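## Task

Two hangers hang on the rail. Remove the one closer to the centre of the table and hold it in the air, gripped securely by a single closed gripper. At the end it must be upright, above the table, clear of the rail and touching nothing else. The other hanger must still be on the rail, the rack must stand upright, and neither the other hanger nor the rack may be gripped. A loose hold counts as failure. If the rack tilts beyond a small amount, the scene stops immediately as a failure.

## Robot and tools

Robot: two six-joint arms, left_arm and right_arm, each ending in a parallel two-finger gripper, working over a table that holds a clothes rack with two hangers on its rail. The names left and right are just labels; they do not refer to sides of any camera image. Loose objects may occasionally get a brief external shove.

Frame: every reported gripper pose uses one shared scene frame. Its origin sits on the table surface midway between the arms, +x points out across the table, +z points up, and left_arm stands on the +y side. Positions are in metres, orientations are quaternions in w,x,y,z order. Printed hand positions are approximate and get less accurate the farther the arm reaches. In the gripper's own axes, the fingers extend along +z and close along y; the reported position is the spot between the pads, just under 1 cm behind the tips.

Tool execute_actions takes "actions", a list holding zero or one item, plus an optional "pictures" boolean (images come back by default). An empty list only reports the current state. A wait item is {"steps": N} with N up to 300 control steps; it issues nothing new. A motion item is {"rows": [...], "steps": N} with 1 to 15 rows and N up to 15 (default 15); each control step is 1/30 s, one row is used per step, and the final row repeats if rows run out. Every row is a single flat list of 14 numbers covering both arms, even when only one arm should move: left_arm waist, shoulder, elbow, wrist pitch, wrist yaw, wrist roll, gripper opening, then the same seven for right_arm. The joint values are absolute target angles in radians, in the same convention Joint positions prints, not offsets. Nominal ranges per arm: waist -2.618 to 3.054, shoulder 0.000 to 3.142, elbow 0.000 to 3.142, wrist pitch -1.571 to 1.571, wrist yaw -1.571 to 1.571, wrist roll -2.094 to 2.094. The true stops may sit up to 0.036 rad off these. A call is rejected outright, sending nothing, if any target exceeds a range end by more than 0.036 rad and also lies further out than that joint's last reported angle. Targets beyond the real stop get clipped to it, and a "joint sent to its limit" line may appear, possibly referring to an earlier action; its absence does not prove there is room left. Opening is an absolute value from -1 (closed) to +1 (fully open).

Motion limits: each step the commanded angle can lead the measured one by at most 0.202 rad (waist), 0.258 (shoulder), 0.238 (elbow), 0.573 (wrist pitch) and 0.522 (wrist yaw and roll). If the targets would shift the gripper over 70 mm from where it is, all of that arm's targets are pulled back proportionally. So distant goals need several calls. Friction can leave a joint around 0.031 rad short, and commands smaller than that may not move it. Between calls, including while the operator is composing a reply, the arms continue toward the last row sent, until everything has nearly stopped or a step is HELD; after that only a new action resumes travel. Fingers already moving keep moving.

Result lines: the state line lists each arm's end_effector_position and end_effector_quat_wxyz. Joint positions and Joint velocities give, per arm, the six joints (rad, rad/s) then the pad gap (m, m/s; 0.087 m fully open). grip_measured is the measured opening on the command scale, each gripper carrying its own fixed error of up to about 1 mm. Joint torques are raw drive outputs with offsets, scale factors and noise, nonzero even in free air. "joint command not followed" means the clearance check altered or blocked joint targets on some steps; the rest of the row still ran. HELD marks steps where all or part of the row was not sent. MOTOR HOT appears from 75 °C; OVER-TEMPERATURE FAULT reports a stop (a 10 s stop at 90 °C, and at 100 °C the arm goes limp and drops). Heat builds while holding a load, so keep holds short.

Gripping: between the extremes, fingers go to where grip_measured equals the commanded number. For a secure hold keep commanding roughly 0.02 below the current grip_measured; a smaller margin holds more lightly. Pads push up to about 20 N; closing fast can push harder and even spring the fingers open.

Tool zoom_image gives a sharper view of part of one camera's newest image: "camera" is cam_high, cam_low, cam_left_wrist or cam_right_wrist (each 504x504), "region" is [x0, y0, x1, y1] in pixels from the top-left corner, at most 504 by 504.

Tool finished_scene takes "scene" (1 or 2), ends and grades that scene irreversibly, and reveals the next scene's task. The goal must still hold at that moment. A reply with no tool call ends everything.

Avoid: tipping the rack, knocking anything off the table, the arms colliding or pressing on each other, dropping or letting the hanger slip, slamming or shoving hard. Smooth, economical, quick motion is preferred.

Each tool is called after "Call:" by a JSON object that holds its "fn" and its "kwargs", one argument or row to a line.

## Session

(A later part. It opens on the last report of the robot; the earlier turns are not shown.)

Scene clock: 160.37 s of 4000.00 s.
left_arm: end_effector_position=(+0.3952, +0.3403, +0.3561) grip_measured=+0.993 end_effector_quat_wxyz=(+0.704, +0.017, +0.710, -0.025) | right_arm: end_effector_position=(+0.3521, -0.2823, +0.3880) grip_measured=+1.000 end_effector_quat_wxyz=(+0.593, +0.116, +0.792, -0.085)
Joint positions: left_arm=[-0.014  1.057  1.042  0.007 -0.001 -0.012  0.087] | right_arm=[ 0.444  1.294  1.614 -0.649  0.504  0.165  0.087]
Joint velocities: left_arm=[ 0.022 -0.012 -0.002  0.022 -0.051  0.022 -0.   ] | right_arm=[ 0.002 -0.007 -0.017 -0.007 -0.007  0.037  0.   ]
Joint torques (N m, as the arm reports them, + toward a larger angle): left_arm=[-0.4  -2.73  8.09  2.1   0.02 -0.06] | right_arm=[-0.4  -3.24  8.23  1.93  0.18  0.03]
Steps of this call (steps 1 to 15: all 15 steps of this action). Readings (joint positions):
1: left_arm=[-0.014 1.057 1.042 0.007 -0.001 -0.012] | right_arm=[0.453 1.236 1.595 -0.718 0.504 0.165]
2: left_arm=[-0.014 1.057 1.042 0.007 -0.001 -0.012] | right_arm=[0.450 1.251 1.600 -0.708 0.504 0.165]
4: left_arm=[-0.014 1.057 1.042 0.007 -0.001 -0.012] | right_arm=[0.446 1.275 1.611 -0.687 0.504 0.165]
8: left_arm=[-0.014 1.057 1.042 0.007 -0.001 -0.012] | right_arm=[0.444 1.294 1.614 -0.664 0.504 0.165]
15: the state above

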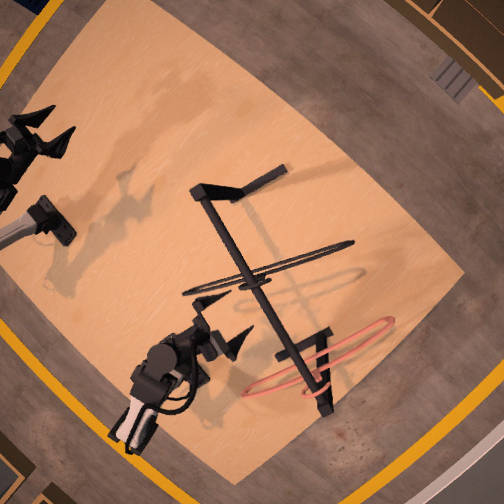

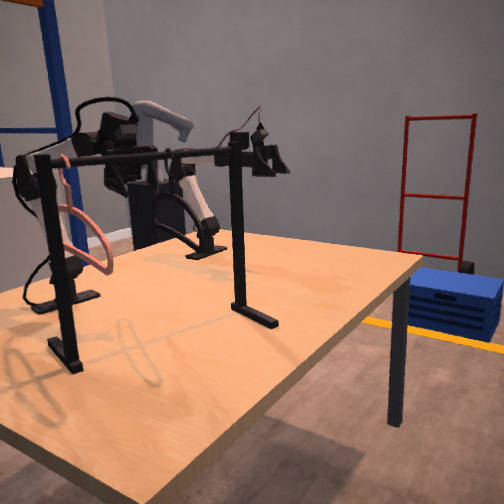

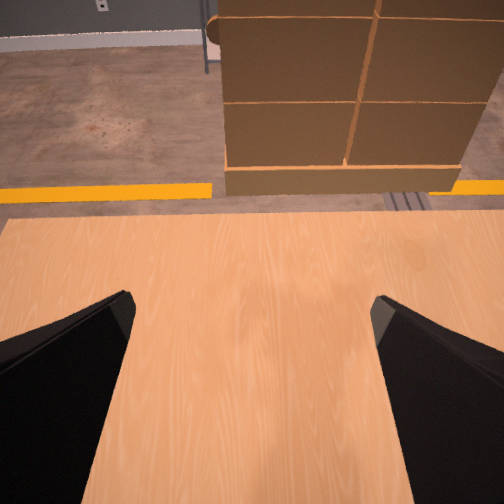

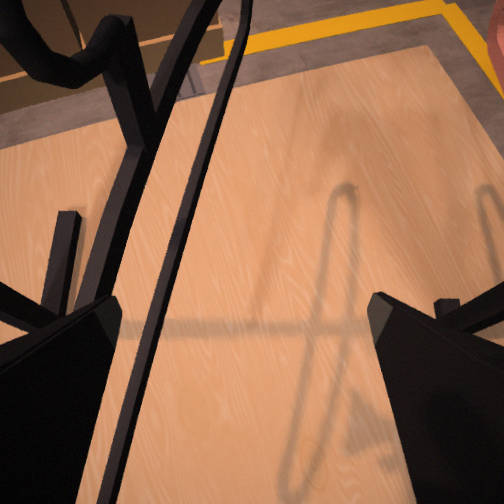

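Call:
{"fn": "execute_actions", "kwargs": {
  "actions": [
    {"rows":[[-0.014,1.057,1.042,0.008,0,-0.012,1,0.445,1.298,1.65,-0.665,0.51,0.17,1],[-0.014,1.057,1.042,0.008,0,-0.012,1,0.445,1.303,1.67,-0.68,0.51,0.17,1],[-0.014,1.057,1.042,0.008,0,-0.012,1,0.445,1.309,1.69,-0.695,0.51,0.17,1],[-0.014,1.057,1.042,0.008,0,-0.012,1,0.45,1.315,1.71,-0.71,0.51,0.17,1],[-0.014,1.057,1.042,0.008,0,-0.012,1,0.46,1.321,1.73,-0.725,0.51,0.17,1],[-0.014,1.057,1.042,0.008,0,-0.012,1,0.475,1.327,1.75,-0.74,0.51,0.17,1],[-0.014,1.057,1.042,0.008,0,-0.012,1,0.49,1.333,1.77,-0.755,0.51,0.17,1],[-0.014,1.057,1.042,0.008,0,-0.012,1,0.505,1.339,1.79,-0.77,0.51,0.17,1],[-0.014,1.057,1.042,0.008,0,-0.012,1,0.52,1.345,1.81,-0.785,0.51,0.17,1],[-0.014,1.057,1.042,0.008,0,-0.012,1,0.535,1.35,1.825,-0.795,0.51,0.17,1],[-0.014,1.057,1.042,0.008,0,-0.012,1,0.55,1.35,1.825,-0.8,0.51,0.17,1]],"steps":15}
  ],
  "pictures": false
}}

Call:
{"fn": "execute_actions", "kwargs": {
  "actions": [
    {"steps":12}
  ]
}}

Scene clock: 183.63 s of 4000.00 s.
left_arm: end_effector_position=(+0.3952, +0.3403, +0.3561) grip_measured=+0.993 end_effector_quat_wxyz=(+0.704, +0.017, +0.710, -0.025) | right_arm: end_effector_position=(+0.3381, -0.2494, +0.4344) grip_measured=+1.000 end_effector_quat_wxyz=(+0.616, +0.084, +0.782, -0.048)
Joint positions: left_arm=[-0.014  1.057  1.042  0.007 -0.001 -0.012  0.087] | right_arm=[ 0.544  1.323  1.808 -0.76   0.508  0.166  0.087]
Joint velocities: left_arm=[ 0.002 -0.002 -0.017 -0.037  0.037  0.007  0.   ] | right_arm=[ 0.012 -0.002  0.022 -0.212  0.051 -0.022  0.   ]
Joint torques (N m, as the arm reports them, + toward a larger angle): left_arm=[-0.45 -2.74  8.1   2.09  0.02 -0.05] | right_arm=[ 0.6  -1.72  7.14  1.67  0.13  0.02]
Steps of this call (steps 1 to 15: the robot went on to your last target; steps 16 to 683: nothing new was sent; steps 684 to 698: all 15 steps of this action). Readings (joint positions):
684: left_arm=[-0.014 1.057 1.042 0.007 -0.001 -0.012] | right_arm=[0.444 1.294 1.616 -0.648 0.504 0.165]
685: left_arm=[-0.014 1.057 1.042 0.007 -0.001 -0.012] | right_arm=[0.444 1.294 1.622 -0.654 0.504 0.165]
687: left_arm=[-0.014 1.057 1.042 0.007 -0.001 -0.012] | right_arm=[0.444 1.298 1.651 -0.673 0.504 0.165]
691: left_arm=[-0.014 1.057 1.042 0.007 -0.001 -0.012] | right_arm=[0.470 1.311 1.736 -0.710 0.507 0.166]
698: the state above

Scene clock: 184.03 s of 4000.00 s.
left_arm: end_effector_position=(+0.3952, +0.3403, +0.3561) grip_measured=+0.993 end_effector_quat_wxyz=(+0.704, +0.017, +0.710, -0.025) | right_arm: end_effector_position=(+0.3387, -0.2492, +0.4256) grip_measured=+1.000 end_effector_quat_wxyz=(+0.603, +0.079, +0.792, -0.054)
Joint positions: left_arm=[-0.014  1.057  1.042  0.007 -0.001 -0.012  0.087] | right_arm=[ 0.544  1.334  1.808 -0.785  0.508  0.166  0.087]
Joint velocities: left_arm=[-0.017 -0.012 -0.002 -0.007  0.022  0.007  0.   ] | right_arm=[-0.002 -0.007 -0.002 -0.022 -0.022 -0.037  0.   ]
Joint torques (N m, as the arm reports them, + toward a larger angle): left_arm=[-0.42 -2.72  8.1   2.1   0.02 -0.05] | right_arm=[ 0.62 -2.51  7.05  1.66  0.14  0.02]
Steps of this call (steps 1 to 12: the robot went on to your last target). Readings (joint positions):
1: left_arm=[-0.014 1.057 1.042 0.007 -0.001 -0.012] | right_arm=[0.544 1.324 1.808 -0.766 0.508 0.166]
2: left_arm=[-0.014 1.057 1.042 0.007 -0.001 -0.012] | right_arm=[0.544 1.326 1.808 -0.770 0.508 0.166]
4: left_arm=[-0.014 1.057 1.042 0.007 -0.001 -0.012] | right_arm=[0.544 1.329 1.808 -0.776 0.508 0.166]
8: left_arm=[-0.014 1.057 1.042 0.007 -0.001 -0.012] | right_arm=[0.544 1.334 1.808 -0.784 0.508 0.166]
12: the state above

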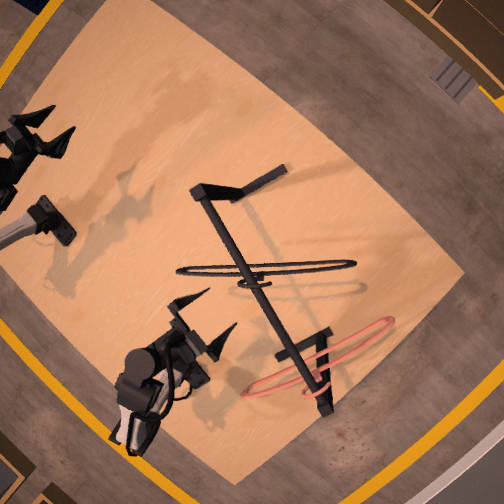

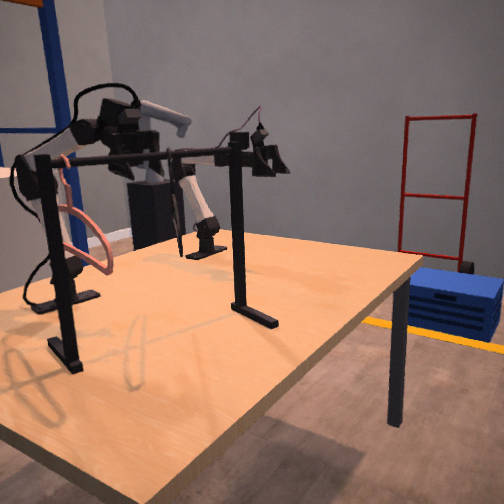

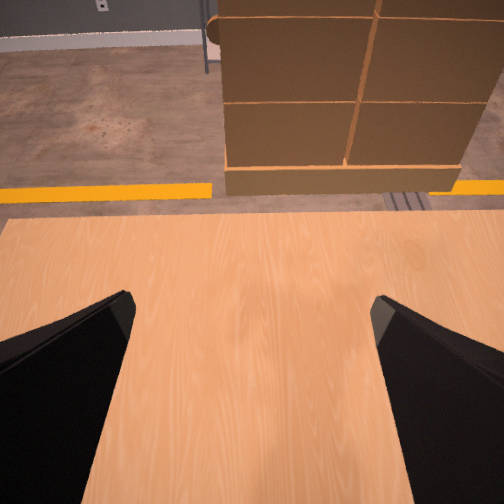

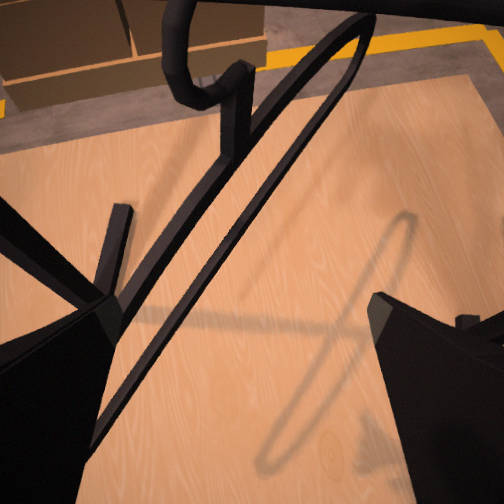

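Call:
{"fn": "execute_actions", "kwargs": {
  "actions": []
}}

Scene clock: 190.30 s of 4000.00 s.
left_arm: end_effector_position=(+0.3952, +0.3403, +0.3561) grip_measured=+0.993 end_effector_quat_wxyz=(+0.704, +0.017, +0.710, -0.025) | right_arm: end_effector_position=(+0.3386, -0.2492, +0.4253) grip_measured=+1.000 end_effector_quat_wxyz=(+0.602, +0.079, +0.792, -0.054)
Joint positions: left_arm=[-0.014  1.057  1.042  0.007 -0.001 -0.012  0.087] | right_arm=[ 0.544  1.334  1.808 -0.786  0.508  0.166  0.087]
Joint velocities: left_arm=[-0.002 -0.002  0.012 -0.007 -0.037 -0.066  0.001] | right_arm=[-0.007 -0.002  0.022  0.007  0.007  0.007  0.   ]
Joint torques (N m, as the arm reports them, + toward a larger angle): left_arm=[-0.4  -2.73  8.13  2.09  0.03 -0.05] | right_arm=[ 0.63 -2.56  7.1   1.64  0.14  0.02]
Steps of this call (steps 1 to 30: the robot went on to your last target; steps 31 to 188: nothing new was sent). Readings (joint positions):
1: left_arm=[-0.014 1.057 1.042 0.007 -0.001 -0.012] | right_arm=[0.544 1.334 1.808 -0.786 0.508 0.166]
2: left_arm=[-0.014 1.057 1.042 0.007 -0.001 -0.012] | right_arm=[0.544 1.334 1.808 -0.786 0.508 0.166]
4: left_arm=[-0.014 1.057 1.042 0.007 -0.001 -0.012] | right_arm=[0.544 1.334 1.808 -0.786 0.508 0.166]
8: left_arm=[-0.014 1.057 1.042 0.007 -0.001 -0.012] | right_arm=[0.544 1.334 1.808 -0.786 0.508 0.166]
188: the state above
All arms were judged still, so your last target was given up. Only a new action makes them travel on or press farther. Fingers that are still opening or closing keep moving.

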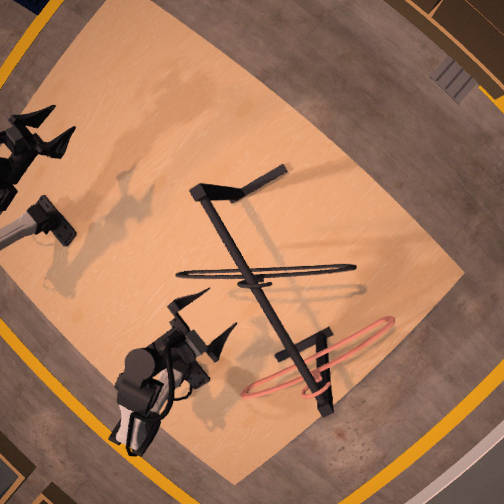

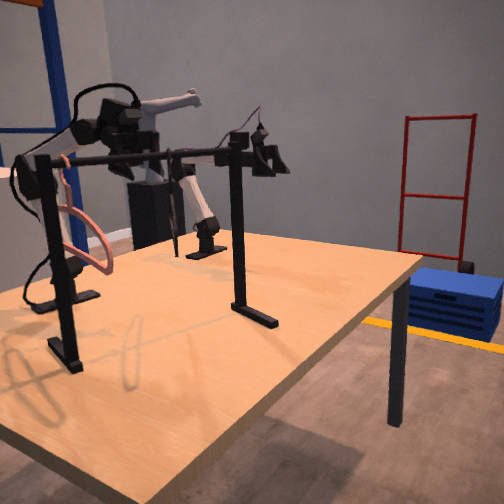

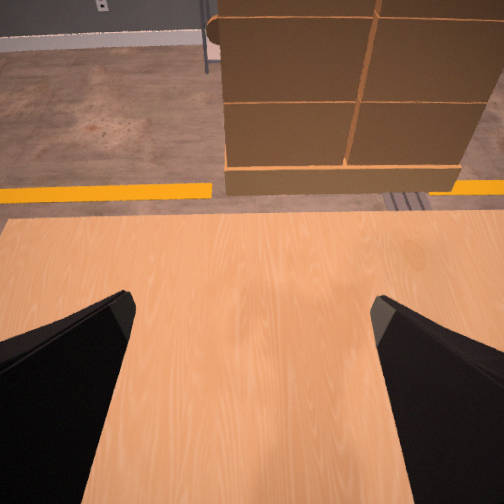

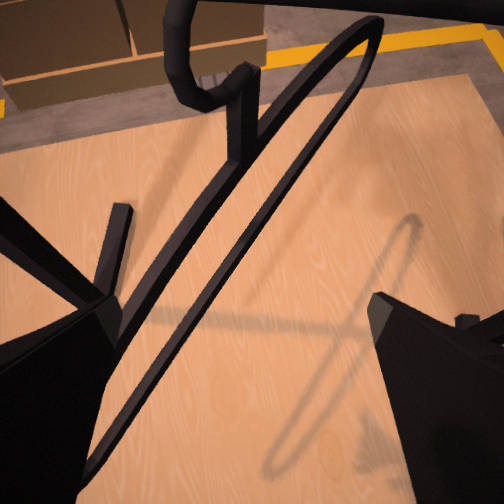

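Call:
{"fn": "execute_actions", "kwargs": {
  "actions": [
    {"rows":[[-0.014,1.057,1.042,0.008,0,-0.012,1,0.545,1.35,1.83,-0.795,0.51,0.17,1],[-0.014,1.057,1.042,0.008,0,-0.012,1,0.543,1.362,1.84,-0.797,0.51,0.172,1],[-0.014,1.057,1.042,0.008,0,-0.012,1,0.54,1.376,1.853,-0.8,0.51,0.174,1],[-0.014,1.057,1.042,0.008,0,-0.012,1,0.537,1.39,1.867,-0.803,0.51,0.176,1],[-0.014,1.057,1.042,0.008,0,-0.012,1,0.534,1.404,1.881,-0.806,0.51,0.178,1],[-0.014,1.057,1.042,0.008,0,-0.012,1,0.53,1.418,1.895,-0.809,0.51,0.18,1],[-0.014,1.057,1.042,0.008,0,-0.012,1,0.526,1.432,1.909,-0.812,0.51,0.182,1],[-0.014,1.057,1.042,0.008,0,-0.012,1,0.522,1.446,1.923,-0.815,0.51,0.184,1],[-0.014,1.057,1.042,0.008,0,-0.012,1,0.518,1.46,1.937,-0.818,0.51,0.186,1],[-0.014,1.057,1.042,0.008,0,-0.012,1,0.514,1.474,1.951,-0.821,0.51,0.188,1],[-0.014,1.057,1.042,0.008,0,-0.012,1,0.51,1.488,1.965,-0.825,0.51,0.19,1],[-0.014,1.057,1.042,0.008,0,-0.012,1,0.506,1.502,1.98,-0.829,0.51,0.192,1],[-0.014,1.057,1.042,0.008,0,-0.012,1,0.502,1.516,1.995,-0.833,0.51,0.194,1],[-0.014,1.057,1.042,0.008,0,-0.012,1,0.498,1.528,2.008,-0.837,0.51,0.196,1],[-0.014,1.057,1.042,0.008,0,-0.012,1,0.495,1.535,2.014,-0.84,0.51,0.2,1]],"steps":15}
  ],
  "pictures": false
}}

Call:
{"fn": "execute_actions", "kwargs": {
  "actions": [
    {"steps":12}
  ]
}}

Scene clock: 225.50 s of 4000.00 s.
left_arm: end_effector_position=(+0.3952, +0.3403, +0.3561) grip_measured=+0.993 end_effector_quat_wxyz=(+0.704, +0.017, +0.710, -0.025) | right_arm: end_effector_position=(+0.3796, -0.2483, +0.4262) grip_measured=+1.000 end_effector_quat_wxyz=(+0.592, +0.097, +0.798, -0.063)
Joint positions: left_arm=[-0.014  1.057  1.042  0.007 -0.001 -0.012  0.087] | right_arm=[ 0.51   1.503  1.975 -0.812  0.508  0.185  0.087]
Joint velocities: left_arm=[-0.007  0.002 -0.017 -0.022  0.037  0.037  0.002] | right_arm=[-0.105  0.33   0.31   0.007 -0.022  0.037  0.   ]
Joint torques (N m, as the arm reports them, + toward a larger angle): left_arm=[-0.45 -2.73  8.13  2.1   0.02 -0.06] | right_arm=[-0.36 -4.53  7.36  1.59  0.14  0.04]
Steps of this call (steps 1 to 170: nothing new was sent; then 29.03 s passed at rest; steps 171 to 185: all 15 steps of this action). Readings (joint positions):
171: left_arm=[-0.014 1.057 1.042 0.007 -0.001 -0.012] | right_arm=[0.544 1.334 1.808 -0.786 0.508 0.166]
172: left_arm=[-0.014 1.057 1.042 0.007 -0.001 -0.012] | right_arm=[0.544 1.335 1.809 -0.787 0.508 0.166]
174: left_arm=[-0.014 1.057 1.042 0.007 -0.001 -0.012] | right_arm=[0.544 1.346 1.826 -0.791 0.508 0.167]
178: left_arm=[-0.014 1.057 1.042 0.007 -0.001 -0.012] | right_arm=[0.538 1.397 1.883 -0.794 0.508 0.172]
185: the state above

Scene clock: 225.90 s of 4000.00 s.
left_arm: end_effector_position=(+0.3952, +0.3403, +0.3561) grip_measured=+0.993 end_effector_quat_wxyz=(+0.704, +0.017, +0.710, -0.025) | right_arm: end_effector_position=(+0.3843, -0.2493, +0.4193) grip_measured=+1.000 end_effector_quat_wxyz=(+0.583, +0.101, +0.804, -0.067)
Joint positions: left_arm=[-0.014  1.057  1.042  0.007 -0.001 -0.012  0.087] | right_arm=[ 0.503  1.525  1.987 -0.826  0.508  0.195  0.087]
Joint velocities: left_arm=[ 0.012 -0.007  0.002  0.022  0.066 -0.051 -0.001] | right_arm=[-0.012  0.002  0.007 -0.007  0.007 -0.037  0.   ]
Joint torques (N m, as the arm reports them, + toward a larger angle): left_arm=[-0.45 -2.72  8.12  2.1   0.02 -0.06] | right_arm=[-0.39 -4.61  7.94  1.61  0.16  0.01]
Steps of this call (steps 1 to 12: the robot went on to your last target). Readings (joint positions):
1: left_arm=[-0.014 1.057 1.042 0.007 -0.001 -0.012] | right_arm=[0.506 1.513 1.983 -0.813 0.508 0.187]
2: left_arm=[-0.014 1.057 1.042 0.007 -0.001 -0.012] | right_arm=[0.504 1.520 1.986 -0.815 0.508 0.189]
4: left_arm=[-0.014 1.057 1.042 0.007 -0.001 -0.012] | right_arm=[0.503 1.525 1.987 -0.821 0.508 0.191]
8: left_arm=[-0.014 1.057 1.042 0.007 -0.001 -0.012] | right_arm=[0.503 1.525 1.987 -0.825 0.508 0.193]
12: the state above

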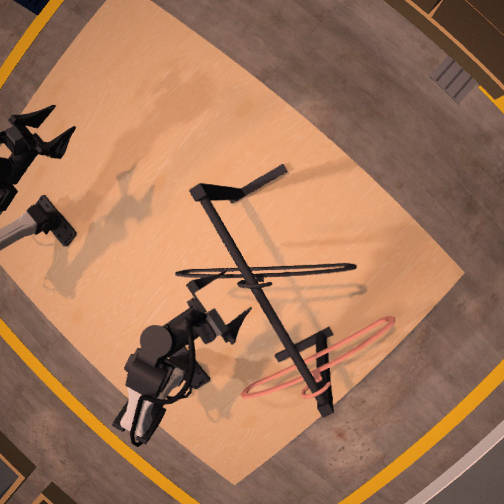

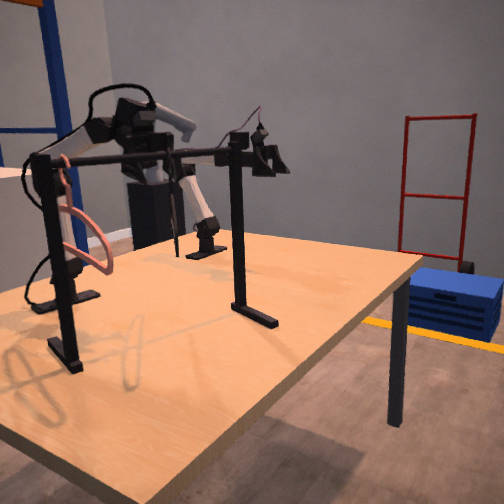

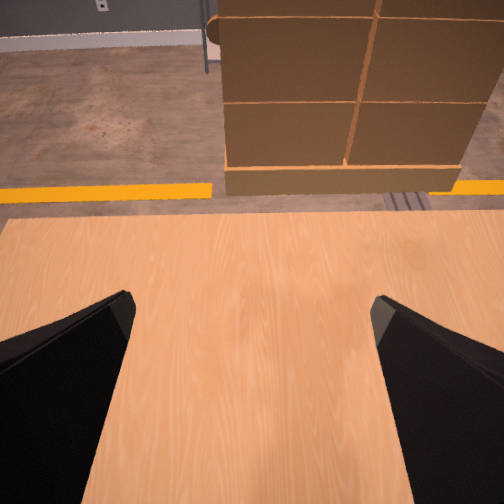

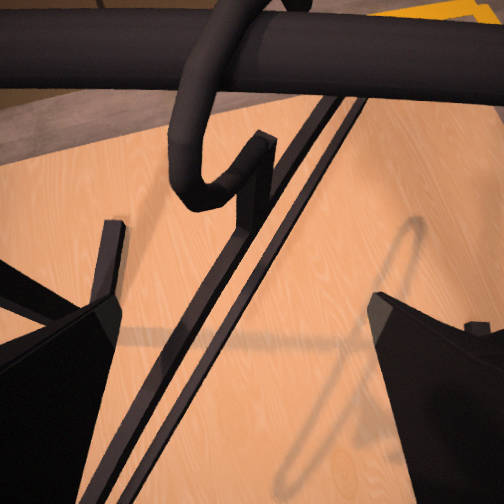

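Call:
{"fn": "zoom_image", "kwargs": {
  "camera": "cam_high",
  "region": [170, 240, 290, 360]
}}

Call:
{"fn": "zoom_image", "kwargs": {
  "camera": "cam_low",
  "region": [80, 90, 240, 270]
}}

Region (170, 240, 290, 360) of cam_high's 504x504 image, scaled by 4.200, with more detail than that image has.

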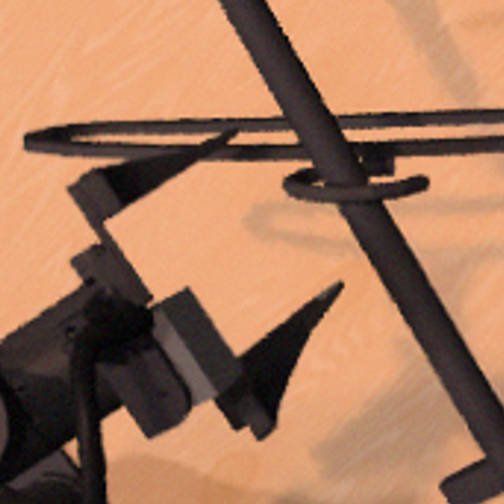

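Region (80, 90, 240, 270) of cam_low's 504x504 image, scaled by 2.800, with more detail than that image has.

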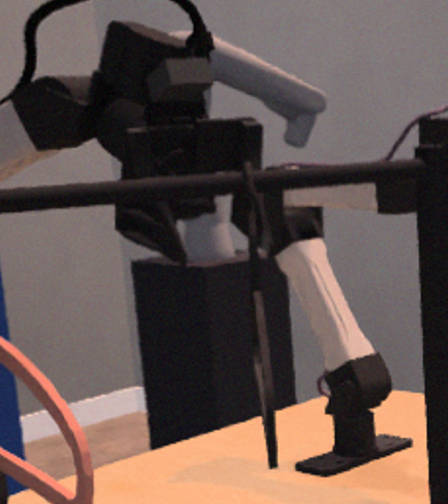

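Call:
{"fn": "execute_actions", "kwargs": {
  "actions": [
    {"rows":[[-0.014,1.057,1.042,0.008,0,-0.012,1,0.495,1.54,2.02,-0.835,0.51,0.2,1],[-0.014,1.057,1.042,0.008,0,-0.012,1,0.493,1.553,2.033,-0.835,0.51,0.2,1],[-0.014,1.057,1.042,0.008,0,-0.012,1,0.491,1.567,2.047,-0.835,0.51,0.2,1],[-0.014,1.057,1.042,0.008,0,-0.012,1,0.489,1.582,2.061,-0.835,0.51,0.2,1],[-0.014,1.057,1.042,0.008,0,-0.012,1,0.487,1.597,2.075,-0.835,0.51,0.2,1],[-0.014,1.057,1.042,0.008,0,-0.012,1,0.485,1.612,2.089,-0.835,0.51,0.2,1],[-0.014,1.057,1.042,0.008,0,-0.012,1,0.483,1.627,2.103,-0.835,0.51,0.2,1],[-0.014,1.057,1.042,0.008,0,-0.012,1,0.481,1.642,2.117,-0.835,0.51,0.2,1],[-0.014,1.057,1.042,0.008,0,-0.012,1,0.479,1.657,2.131,-0.835,0.51,0.2,1],[-0.014,1.057,1.042,0.008,0,-0.012,1,0.477,1.672,2.145,-0.835,0.51,0.2,1],[-0.014,1.057,1.042,0.008,0,-0.012,1,0.475,1.687,2.159,-0.835,0.51,0.2,1],[-0.014,1.057,1.042,0.008,0,-0.012,1,0.473,1.702,2.173,-0.835,0.51,0.2,1],[-0.014,1.057,1.042,0.008,0,-0.012,1,0.471,1.716,2.187,-0.835,0.51,0.2,1],[-0.014,1.057,1.042,0.008,0,-0.012,1,0.469,1.728,2.199,-0.835,0.51,0.2,1],[-0.014,1.057,1.042,0.008,0,-0.012,1,0.468,1.737,2.208,-0.835,0.51,0.2,1]],"steps":15}
  ],
  "pictures": false
}}

Call:
{"fn": "execute_actions", "kwargs": {
  "actions": [
    {"steps":12}
  ]
}}

Scene clock: 242.57 s of 4000.00 s.
left_arm: end_effector_position=(+0.3952, +0.3403, +0.3561) grip_measured=+0.993 end_effector_quat_wxyz=(+0.704, +0.017, +0.710, -0.025) | right_arm: end_effector_position=(+0.4297, -0.2462, +0.4180) grip_measured=+1.000 end_effector_quat_wxyz=(+0.582, +0.110, +0.802, -0.073)
Joint positions: left_arm=[-0.014  1.057  1.042  0.007 -0.001 -0.012  0.087] | right_arm=[ 0.48   1.703  2.168 -0.83   0.508  0.195  0.087]
Joint velocities: left_arm=[ 0.007  0.002 -0.012  0.066 -0.007  0.022 -0.   ] | right_arm=[-0.042  0.408  0.247 -0.022 -0.022 -0.037  0.   ]
Joint torques (N m, as the arm reports them, + toward a larger angle): left_arm=[-0.42 -2.72  8.11  2.1   0.03 -0.05] | right_arm=[-0.49 -6.41  7.38  1.68  0.15  0.02]
Steps of this call (steps 1 to 30: the robot went on to your last target; steps 31 to 100: nothing new was sent; then 12.83 s passed at rest; steps 101 to 115: all 15 steps of this action). Readings (joint positions):
101: left_arm=[-0.014 1.057 1.042 0.007 -0.001 -0.012] | right_arm=[0.503 1.525 1.989 -0.828 0.508 0.195]
102: left_arm=[-0.014 1.057 1.042 0.007 -0.001 -0.012] | right_arm=[0.503 1.528 1.994 -0.829 0.508 0.195]
104: left_arm=[-0.014 1.057 1.042 0.007 -0.001 -0.012] | right_arm=[0.502 1.541 2.018 -0.830 0.508 0.195]
108: left_arm=[-0.014 1.057 1.042 0.007 -0.001 -0.012] | right_arm=[0.493 1.589 2.079 -0.830 0.508 0.195]
115: the state above

Scene clock: 242.97 s of 4000.00 s.
left_arm: end_effector_position=(+0.3952, +0.3403, +0.3561) grip_measured=+0.993 end_effector_quat_wxyz=(+0.704, +0.017, +0.710, -0.025) | right_arm: end_effector_position=(+0.4375, -0.2456, +0.4128) grip_measured=+1.000 end_effector_quat_wxyz=(+0.578, +0.111, +0.805, -0.076)
Joint positions: left_arm=[-0.014  1.057  1.042  0.007 -0.001 -0.012  0.087] | right_arm=[ 0.476  1.732  2.187 -0.83   0.508  0.195  0.087]
Joint velocities: left_arm=[-0.007 -0.007  0.022 -0.051 -0.037 -0.095 -0.001] | right_arm=[ 0.002  0.012 -0.007 -0.022  0.066  0.007  0.   ]
Joint torques (N m, as the arm reports them, + toward a larger angle): left_arm=[-0.43 -2.76  8.09  2.1   0.02 -0.05] | right_arm=[-0.42 -7.05  7.25  1.7   0.15  0.02]
Steps of this call (steps 1 to 12: the robot went on to your last target). Readings (joint positions):
1: left_arm=[-0.014 1.057 1.042 0.007 -0.001 -0.012] | right_arm=[0.478 1.715 2.176 -0.830 0.508 0.195]
2: left_arm=[-0.014 1.057 1.042 0.007 -0.001 -0.012] | right_arm=[0.477 1.723 2.178 -0.830 0.508 0.195]
4: left_arm=[-0.014 1.057 1.042 0.007 -0.001 -0.012] | right_arm=[0.476 1.731 2.179 -0.830 0.508 0.195]
8: left_arm=[-0.014 1.057 1.042 0.007 -0.001 -0.012] | right_arm=[0.476 1.732 2.183 -0.830 0.508 0.195]
12: the state above

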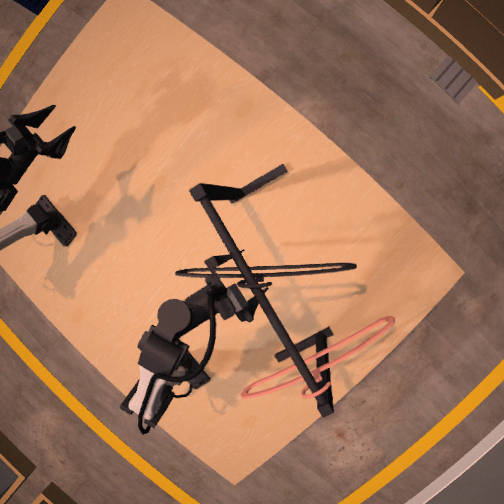

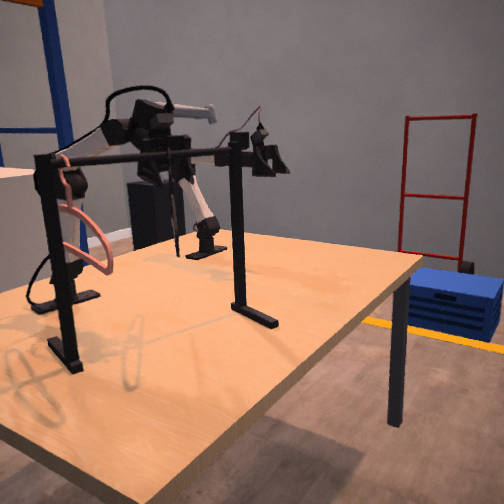

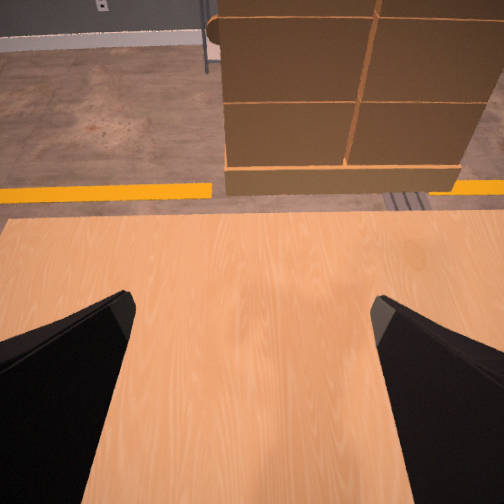

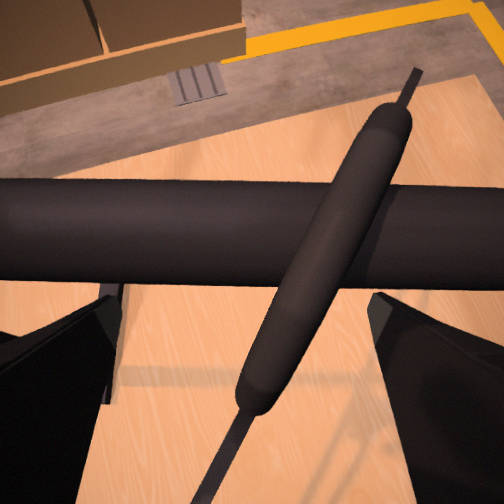

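Call:
{"fn": "zoom_image", "kwargs": {
  "camera": "cam_high",
  "region": [180, 230, 300, 350]
}}

Call:
{"fn": "zoom_image", "kwargs": {
  "camera": "cam_low",
  "region": [100, 90, 230, 220]
}}

Region (180, 230, 300, 350) of cam_high's 504x504 image, scaled by 4.200, with more detail than that image has.

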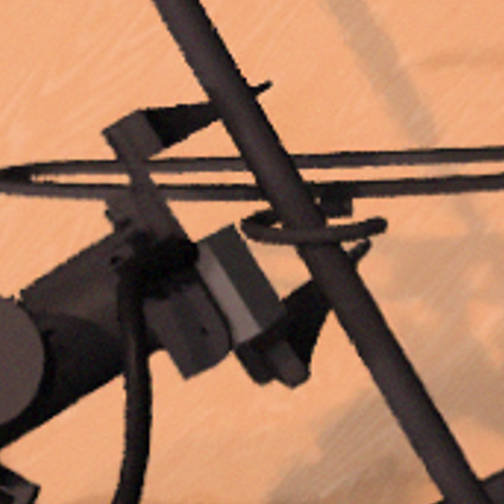

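Region (100, 90, 230, 220) of cam_low's 504x504 image, scaled by 3.877, with more detail than that image has.

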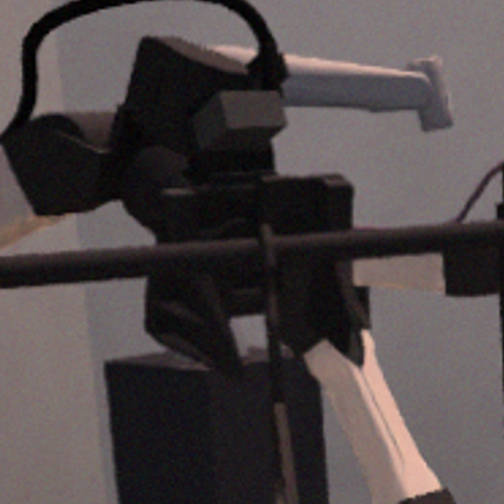

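Call:
{"fn": "execute_actions", "kwargs": {
  "actions": [
    {"rows":[[-0.014,1.057,1.042,0.008,0,-0.012,1,0.475,1.725,2.175,-0.82,0.51,0.2,1],[-0.014,1.057,1.042,0.008,0,-0.012,1,0.475,1.72,2.16,-0.81,0.51,0.2,1],[-0.014,1.057,1.042,0.008,0,-0.012,1,0.475,1.714,2.145,-0.8,0.51,0.2,1],[-0.014,1.057,1.042,0.008,0,-0.012,1,0.475,1.708,2.13,-0.79,0.51,0.2,1],[-0.014,1.057,1.042,0.008,0,-0.012,1,0.475,1.702,2.115,-0.78,0.51,0.2,1],[-0.014,1.057,1.042,0.008,0,-0.012,1,0.475,1.696,2.1,-0.77,0.51,0.2,1],[-0.014,1.057,1.042,0.008,0,-0.012,1,0.475,1.69,2.085,-0.76,0.51,0.2,1],[-0.014,1.057,1.042,0.008,0,-0.012,1,0.475,1.684,2.07,-0.75,0.51,0.2,1],[-0.014,1.057,1.042,0.008,0,-0.012,1,0.475,1.678,2.055,-0.74,0.51,0.2,1],[-0.014,1.057,1.042,0.008,0,-0.012,1,0.475,1.672,2.04,-0.73,0.51,0.2,1],[-0.014,1.057,1.042,0.008,0,-0.012,1,0.475,1.666,2.025,-0.72,0.51,0.2,1],[-0.014,1.057,1.042,0.008,0,-0.012,1,0.475,1.66,2.01,-0.712,0.51,0.2,1],[-0.014,1.057,1.042,0.008,0,-0.012,1,0.475,1.657,2.0,-0.708,0.51,0.2,1]],"steps":15}
  ],
  "pictures": false
}}

Call:
{"fn": "execute_actions", "kwargs": {
  "actions": [
    {"steps":12}
  ]
}}

Scene clock: 256.80 s of 4000.00 s.
left_arm: end_effector_position=(+0.3952, +0.3403, +0.3561) grip_measured=+0.993 end_effector_quat_wxyz=(+0.704, +0.017, +0.710, -0.025) | right_arm: end_effector_position=(+0.4371, -0.2458, +0.3854) grip_measured=+1.000 end_effector_quat_wxyz=(+0.566, +0.107, +0.814, -0.081)
Joint positions: left_arm=[-0.014  1.057  1.042  0.007 -0.001 -0.012  0.087] | right_arm=[ 0.476  1.681  2.024 -0.75   0.508  0.195  0.087]
Joint velocities: left_arm=[-0.002  0.007  0.002  0.007  0.007 -0.007 -0.001] | right_arm=[ 0.012 -0.027 -0.125  0.125 -0.022 -0.066  0.   ]
Joint torques (N m, as the arm reports them, + toward a larger angle): left_arm=[-0.4  -2.76  8.09  2.09  0.02 -0.06] | right_arm=[ 0.11 -8.91  5.4   2.    0.16  0.02]
Steps of this call (steps 1 to 30: the robot went on to your last target; steps 31 to 100: nothing new was sent; then 10.00 s passed at rest; steps 101 to 115: all 15 steps of this action). Readings (joint positions):
101: left_arm=[-0.014 1.057 1.042 0.007 -0.001 -0.012] | right_arm=[0.476 1.732 2.187 -0.830 0.508 0.195]
102: left_arm=[-0.014 1.057 1.042 0.007 -0.001 -0.012] | right_arm=[0.476 1.732 2.187 -0.830 0.508 0.195]
104: left_arm=[-0.014 1.057 1.042 0.007 -0.001 -0.012] | right_arm=[0.476 1.728 2.174 -0.820 0.508 0.195]
108: left_arm=[-0.014 1.057 1.042 0.007 -0.001 -0.012] | right_arm=[0.476 1.711 2.116 -0.796 0.508 0.195]
115: the state above

Scene clock: 257.20 s of 4000.00 s.
left_arm: end_effector_position=(+0.3952, +0.3403, +0.3561) grip_measured=+0.993 end_effector_quat_wxyz=(+0.704, +0.017, +0.710, -0.025) | right_arm: end_effector_position=(+0.4384, -0.2454, +0.3911) grip_measured=+1.000 end_effector_quat_wxyz=(+0.575, +0.110, +0.807, -0.077)
Joint positions: left_arm=[-0.014  1.057  1.042  0.007 -0.001 -0.012  0.087] | right_arm=[ 0.476  1.675  2.02  -0.727  0.508  0.195  0.087]
Joint velocities: left_arm=[ 0.002 -0.017 -0.007  0.007 -0.007 -0.007  0.   ] | right_arm=[-0.002  0.002 -0.017  0.007 -0.081 -0.066  0.   ]
Joint torques (N m, as the arm reports them, + toward a larger angle): left_arm=[-0.42 -2.74  8.1   2.1   0.02 -0.06] | right_arm=[ 0.12 -8.59  5.04  1.91  0.16  0.03]
Steps of this call (steps 1 to 12: the robot went on to your last target). Readings (joint positions):
1: left_arm=[-0.014 1.057 1.042 0.007 -0.001 -0.012] | right_arm=[0.476 1.681 2.021 -0.747 0.508 0.195]
2: left_arm=[-0.014 1.057 1.042 0.007 -0.001 -0.012] | right_arm=[0.476 1.680 2.020 -0.744 0.508 0.195]
4: left_arm=[-0.014 1.057 1.042 0.007 -0.001 -0.012] | right_arm=[0.476 1.679 2.020 -0.738 0.508 0.195]
8: left_arm=[-0.014 1.057 1.042 0.007 -0.001 -0.012] | right_arm=[0.476 1.676 2.020 -0.730 0.508 0.195]
12: the state above

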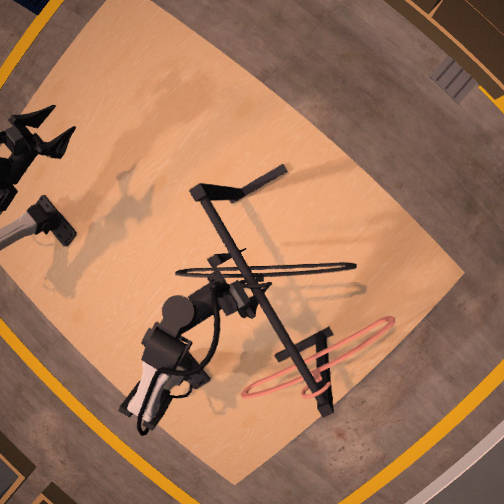

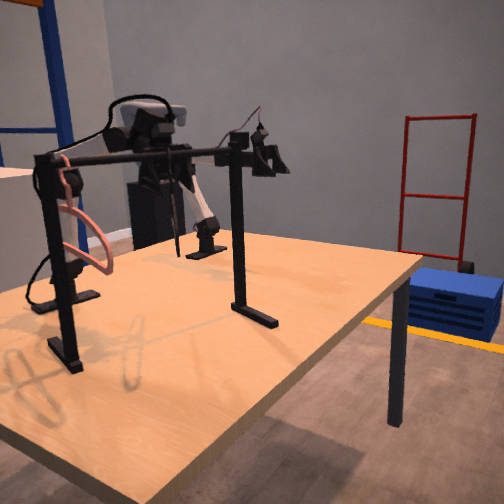

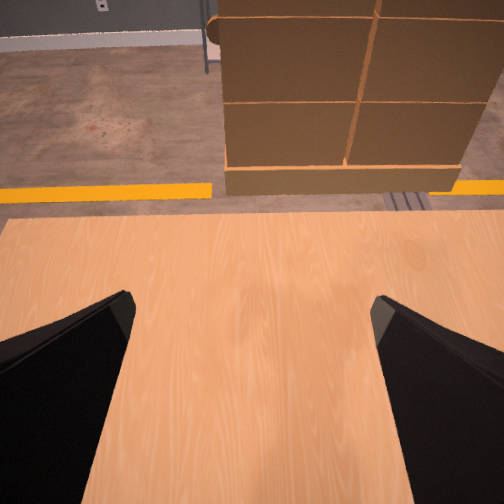

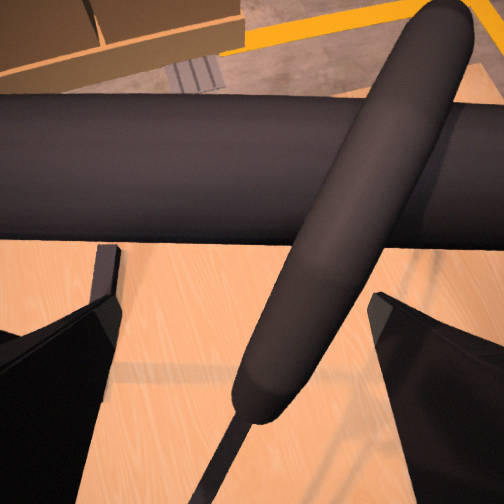

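Call:
{"fn": "zoom_image", "kwargs": {
  "camera": "cam_low",
  "region": [110, 100, 230, 220]
}}

Call:
{"fn": "zoom_image", "kwargs": {
  "camera": "cam_high",
  "region": [180, 230, 300, 350]
}}

Region (110, 100, 230, 220) of cam_low's 504x504 image, scaled by 4.200, with more detail than that image has.

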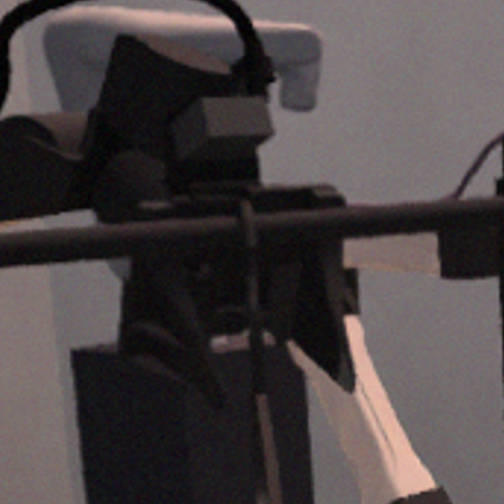

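Region (180, 230, 300, 350) of cam_high's 504x504 image, scaled by 4.200, with more detail than that image has.

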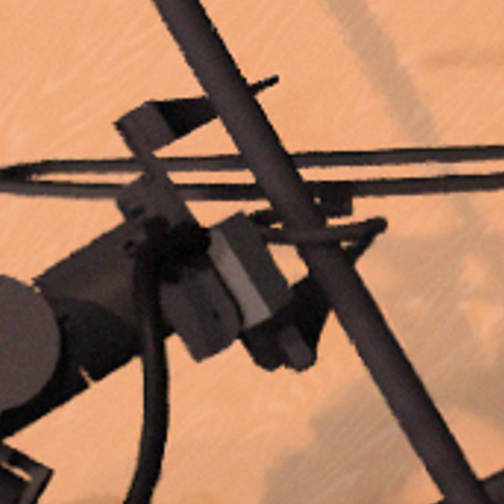

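Call:
{"fn": "execute_actions", "kwargs": {
  "actions": [
    {"rows":[[-0.014,1.057,1.042,0.008,0,-0.012,1,0.47,1.657,2.0,-0.708,0.51,0.2,0.9],[-0.014,1.057,1.042,0.008,0,-0.012,1,0.465,1.657,2.0,-0.708,0.51,0.2,0.8],[-0.014,1.057,1.042,0.008,0,-0.012,1,0.46,1.657,2.0,-0.708,0.51,0.2,0.7],[-0.014,1.057,1.042,0.008,0,-0.012,1,0.455,1.657,2.0,-0.708,0.51,0.2,0.6],[-0.014,1.057,1.042,0.008,0,-0.012,1,0.45,1.657,2.0,-0.708,0.51,0.2,0.5],[-0.014,1.057,1.042,0.008,0,-0.012,1,0.445,1.657,2.0,-0.708,0.51,0.2,0.4],[-0.014,1.057,1.042,0.008,0,-0.012,1,0.44,1.657,2.0,-0.708,0.51,0.2,0.3],[-0.014,1.057,1.042,0.008,0,-0.012,1,0.435,1.657,2.0,-0.708,0.51,0.2,0.2],[-0.014,1.057,1.042,0.008,0,-0.012,1,0.43,1.657,2.0,-0.708,0.51,0.2,0.1],[-0.014,1.057,1.042,0.008,0,-0.012,1,0.43,1.657,2.0,-0.708,0.51,0.2,0.0],[-0.014,1.057,1.042,0.008,0,-0.012,1,0.43,1.657,2.0,-0.708,0.51,0.2,-0.1],[-0.014,1.057,1.042,0.008,0,-0.012,1,0.43,1.657,2.0,-0.708,0.51,0.2,-0.2],[-0.014,1.057,1.042,0.008,0,-0.012,1,0.43,1.657,2.0,-0.708,0.51,0.2,-0.3],[-0.014,1.057,1.042,0.008,0,-0.012,1,0.43,1.657,2.0,-0.708,0.51,0.2,-0.4],[-0.014,1.057,1.042,0.008,0,-0.012,1,0.43,1.657,2.0,-0.708,0.51,0.2,-0.5]],"steps":15}
  ],
  "pictures": false
}}

Call:
{"fn": "execute_actions", "kwargs": {
  "actions": [
    {"steps":15}
  ]
}}

Scene clock: 267.90 s of 4000.00 s.
left_arm: end_effector_position=(+0.3952, +0.3403, +0.3561) grip_measured=+0.993 end_effector_quat_wxyz=(+0.704, +0.017, +0.710, -0.025) | right_arm: end_effector_position=(+0.4401, -0.2642, +0.3914) grip_measured=-0.451 end_effector_quat_wxyz=(+0.574, +0.126, +0.804, -0.088)
Joint positions: left_arm=[-0.014  1.057  1.042  0.007 -0.001 -0.012  0.087] | right_arm=[ 0.435  1.675  2.02  -0.725  0.508  0.195  0.024]
Joint velocities: left_arm=[-0.002 -0.012  0.002  0.066 -0.022 -0.007 -0.001] | right_arm=[ 0.002  0.022  0.002  0.022  0.022  0.007 -0.085]
Joint torques (N m, as the arm reports them, + toward a larger angle): left_arm=[-0.41 -2.73  8.12  2.09  0.03 -0.05] | right_arm=[-0.26 -8.4   5.05  1.89  0.16  0.03]
Steps of this call (steps 1 to 30: the robot went on to your last target; steps 31 to 100: nothing new was sent; then 6.87 s passed at rest; steps 101 to 115: all 15 steps of this action). Readings (joint positions):
101: left_arm=[-0.014 1.057 1.042 0.007 -0.001 -0.012] | right_arm=[0.476 1.675 2.020 -0.726 0.508 0.195]
102: left_arm=[-0.014 1.057 1.042 0.007 -0.001 -0.012] | right_arm=[0.476 1.675 2.020 -0.726 0.508 0.195]
104: left_arm=[-0.014 1.057 1.042 0.007 -0.001 -0.012] | right_arm=[0.473 1.675 2.020 -0.726 0.508 0.195]
108: left_arm=[-0.014 1.057 1.042 0.007 -0.001 -0.012] | right_arm=[0.454 1.675 2.020 -0.726 0.508 0.195]
115: the state above

Scene clock: 268.40 s of 4000.00 s.
left_arm: end_effector_position=(+0.3952, +0.3403, +0.3561) grip_measured=+0.993 end_effector_quat_wxyz=(+0.704, +0.017, +0.710, -0.025) | right_arm: end_effector_position=(+0.4402, -0.2642, +0.3915) grip_measured=-0.500 end_effector_quat_wxyz=(+0.574, +0.126, +0.804, -0.088)
Joint positions: left_arm=[-0.014  1.057  1.042  0.007 -0.001 -0.012  0.087] | right_arm=[ 0.435  1.675  2.02  -0.725  0.508  0.195  0.022]
Joint velocities: left_arm=[-0.007  0.012 -0.007  0.051 -0.007  0.007  0.001] | right_arm=[-0.012  0.012 -0.002 -0.022  0.007 -0.037 -0.001]
Joint torques (N m, as the arm reports them, + toward a larger angle): left_arm=[-0.41 -2.7   8.09  2.1   0.03 -0.05] | right_arm=[-0.17 -8.53  5.06  1.91  0.16  0.02]
Steps of this call (steps 1 to 15: the robot went on to your last target). Readings (joint positions):
1: left_arm=[-0.014 1.057 1.042 0.007 -0.001 -0.012] | right_arm=[0.435 1.675 2.020 -0.725 0.508 0.195]
2: left_arm=[-0.014 1.057 1.042 0.007 -0.001 -0.012] | right_arm=[0.435 1.675 2.020 -0.725 0.508 0.195]
4: left_arm=[-0.014 1.057 1.042 0.007 -0.001 -0.012] | right_arm=[0.435 1.675 2.020 -0.725 0.508 0.195]
8: left_arm=[-0.014 1.057 1.042 0.007 -0.001 -0.012] | right_arm=[0.435 1.675 2.020 -0.725 0.508 0.195]
15: the state above
All arms were judged still, so your last target was given up. Only a new action makes them travel on or press farther. Fingers that are still opening or closing keep moving.

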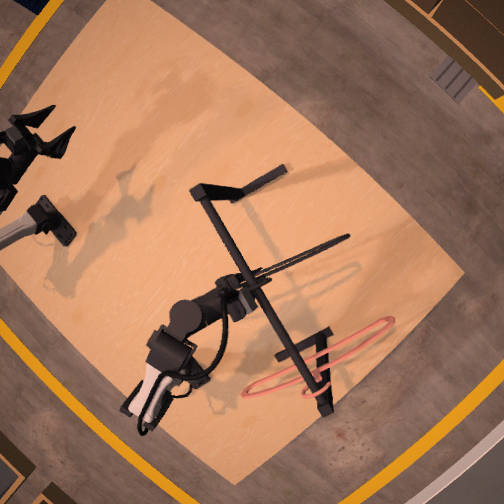

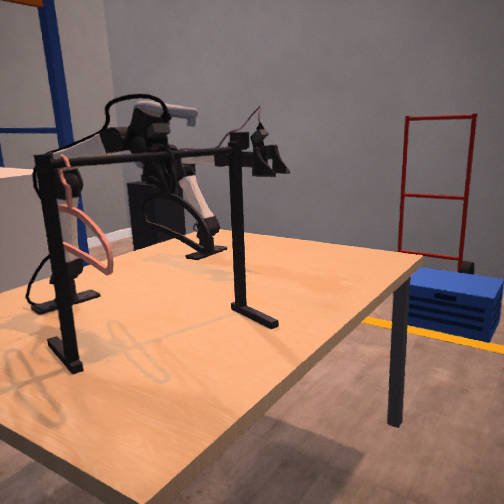

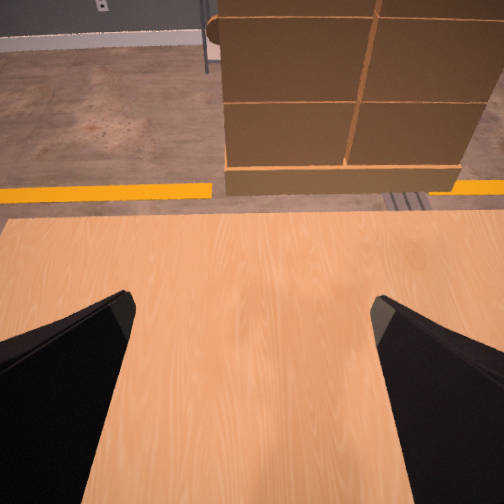

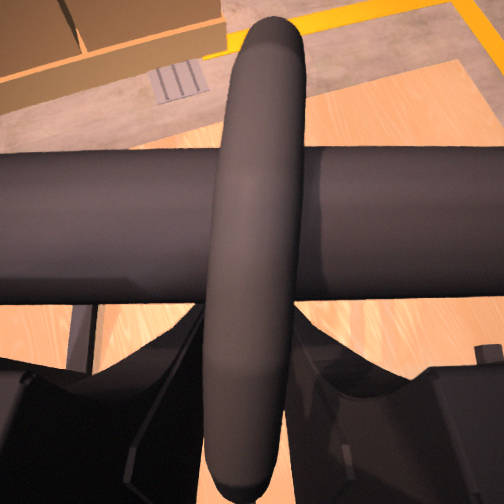

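The hanger has realigned with the gripper. Closing further.

Call:
{"fn": "execute_actions", "kwargs": {
  "actions": [
    {"rows":[[-0.014,1.057,1.042,0.008,0,-0.012,1,0.43,1.66,2.005,-0.712,0.51,0.2,-0.54],[-0.014,1.057,1.042,0.008,0,-0.012,1,0.43,1.66,2.005,-0.712,0.51,0.2,-0.58],[-0.014,1.057,1.042,0.008,0,-0.012,1,0.43,1.66,2.005,-0.712,0.51,0.2,-0.62],[-0.014,1.057,1.042,0.008,0,-0.012,1,0.43,1.66,2.005,-0.712,0.51,0.2,-0.66],[-0.014,1.057,1.042,0.008,0,-0.012,1,0.43,1.66,2.005,-0.712,0.51,0.2,-0.7],[-0.014,1.057,1.042,0.008,0,-0.012,1,0.43,1.66,2.005,-0.712,0.51,0.2,-0.73],[-0.014,1.057,1.042,0.008,0,-0.012,1,0.43,1.66,2.005,-0.712,0.51,0.2,-0.76],[-0.014,1.057,1.042,0.008,0,-0.012,1,0.43,1.66,2.005,-0.712,0.51,0.2,-0.79],[-0.014,1.057,1.042,0.008,0,-0.012,1,0.43,1.66,2.005,-0.712,0.51,0.2,-0.82],[-0.014,1.057,1.042,0.008,0,-0.012,1,0.43,1.66,2.005,-0.712,0.51,0.2,-0.85],[-0.014,1.057,1.042,0.008,0,-0.012,1,0.43,1.66,2.005,-0.712,0.51,0.2,-0.87]],"steps":15}
  ]
}}

Scene clock: 272.23 s of 4000.00 s.
left_arm: end_effector_position=(+0.3952, +0.3403, +0.3561) grip_measured=+0.993 end_effector_quat_wxyz=(+0.704, +0.017, +0.710, -0.025) | right_arm: end_effector_position=(+0.4402, -0.2644, +0.3916) grip_measured=-0.810 end_effector_quat_wxyz=(+0.575, +0.127, +0.804, -0.088)
Joint positions: left_arm=[-0.014  1.057  1.042  0.007 -0.001 -0.012  0.087] | right_arm=[ 0.435  1.675  2.02  -0.725  0.509  0.196  0.008]
Joint velocities: left_arm=[-0.007 -0.002  0.007 -0.007 -0.037  0.022 -0.001] | right_arm=[-0.017  0.007  0.017 -0.007  0.037  0.022  0.   ]
Joint torques (N m, as the arm reports them, + toward a larger angle): left_arm=[-0.4  -2.7   8.1   2.09  0.02 -0.05] | right_arm=[-0.13 -8.24  5.39  1.87  0.14  0.03]
Steps of this call (steps 1 to 100: nothing new was sent; steps 101 to 115: all 15 steps of this action). Readings (joint positions):
101: left_arm=[-0.014 1.057 1.042 0.007 -0.001 -0.012] | right_arm=[0.435 1.675 2.020 -0.725 0.508 0.195]
102: left_arm=[-0.014 1.057 1.042 0.007 -0.001 -0.012] | right_arm=[0.435 1.675 2.020 -0.725 0.508 0.195]
104: left_arm=[-0.014 1.057 1.042 0.007 -0.001 -0.012] | right_arm=[0.435 1.675 2.020 -0.725 0.508 0.195]
108: left_arm=[-0.014 1.057 1.042 0.007 -0.001 -0.012] | right_arm=[0.435 1.675 2.020 -0.725 0.508 0.196]
115: the state above

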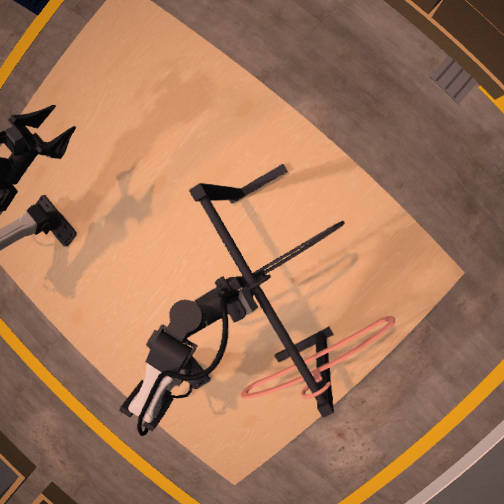

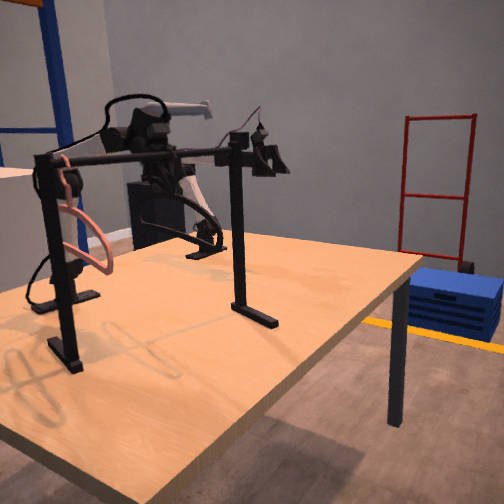

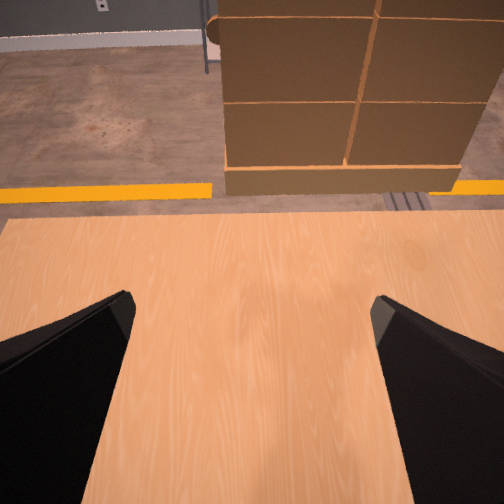

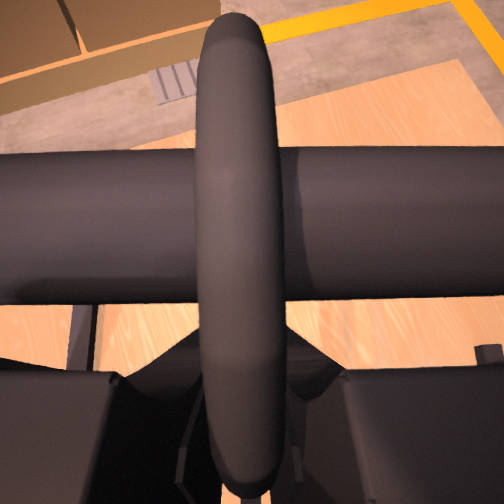

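Call:
{"fn": "zoom_image", "kwargs": {
  "camera": "cam_low",
  "region": [110, 110, 240, 260]
}}

Region (110, 110, 240, 260) of cam_low's 504x504 image, scaled by 3.360, with more detail than that image has; it fills the left 437 columns of this view, and the rest is white.

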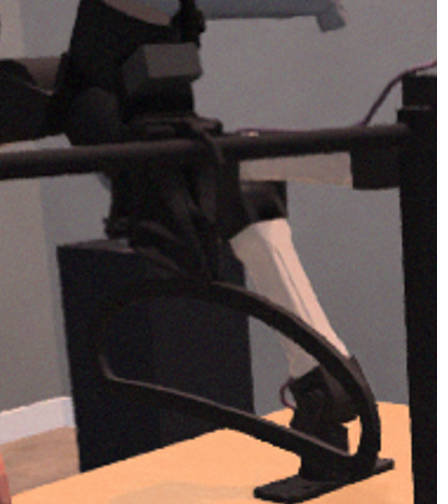

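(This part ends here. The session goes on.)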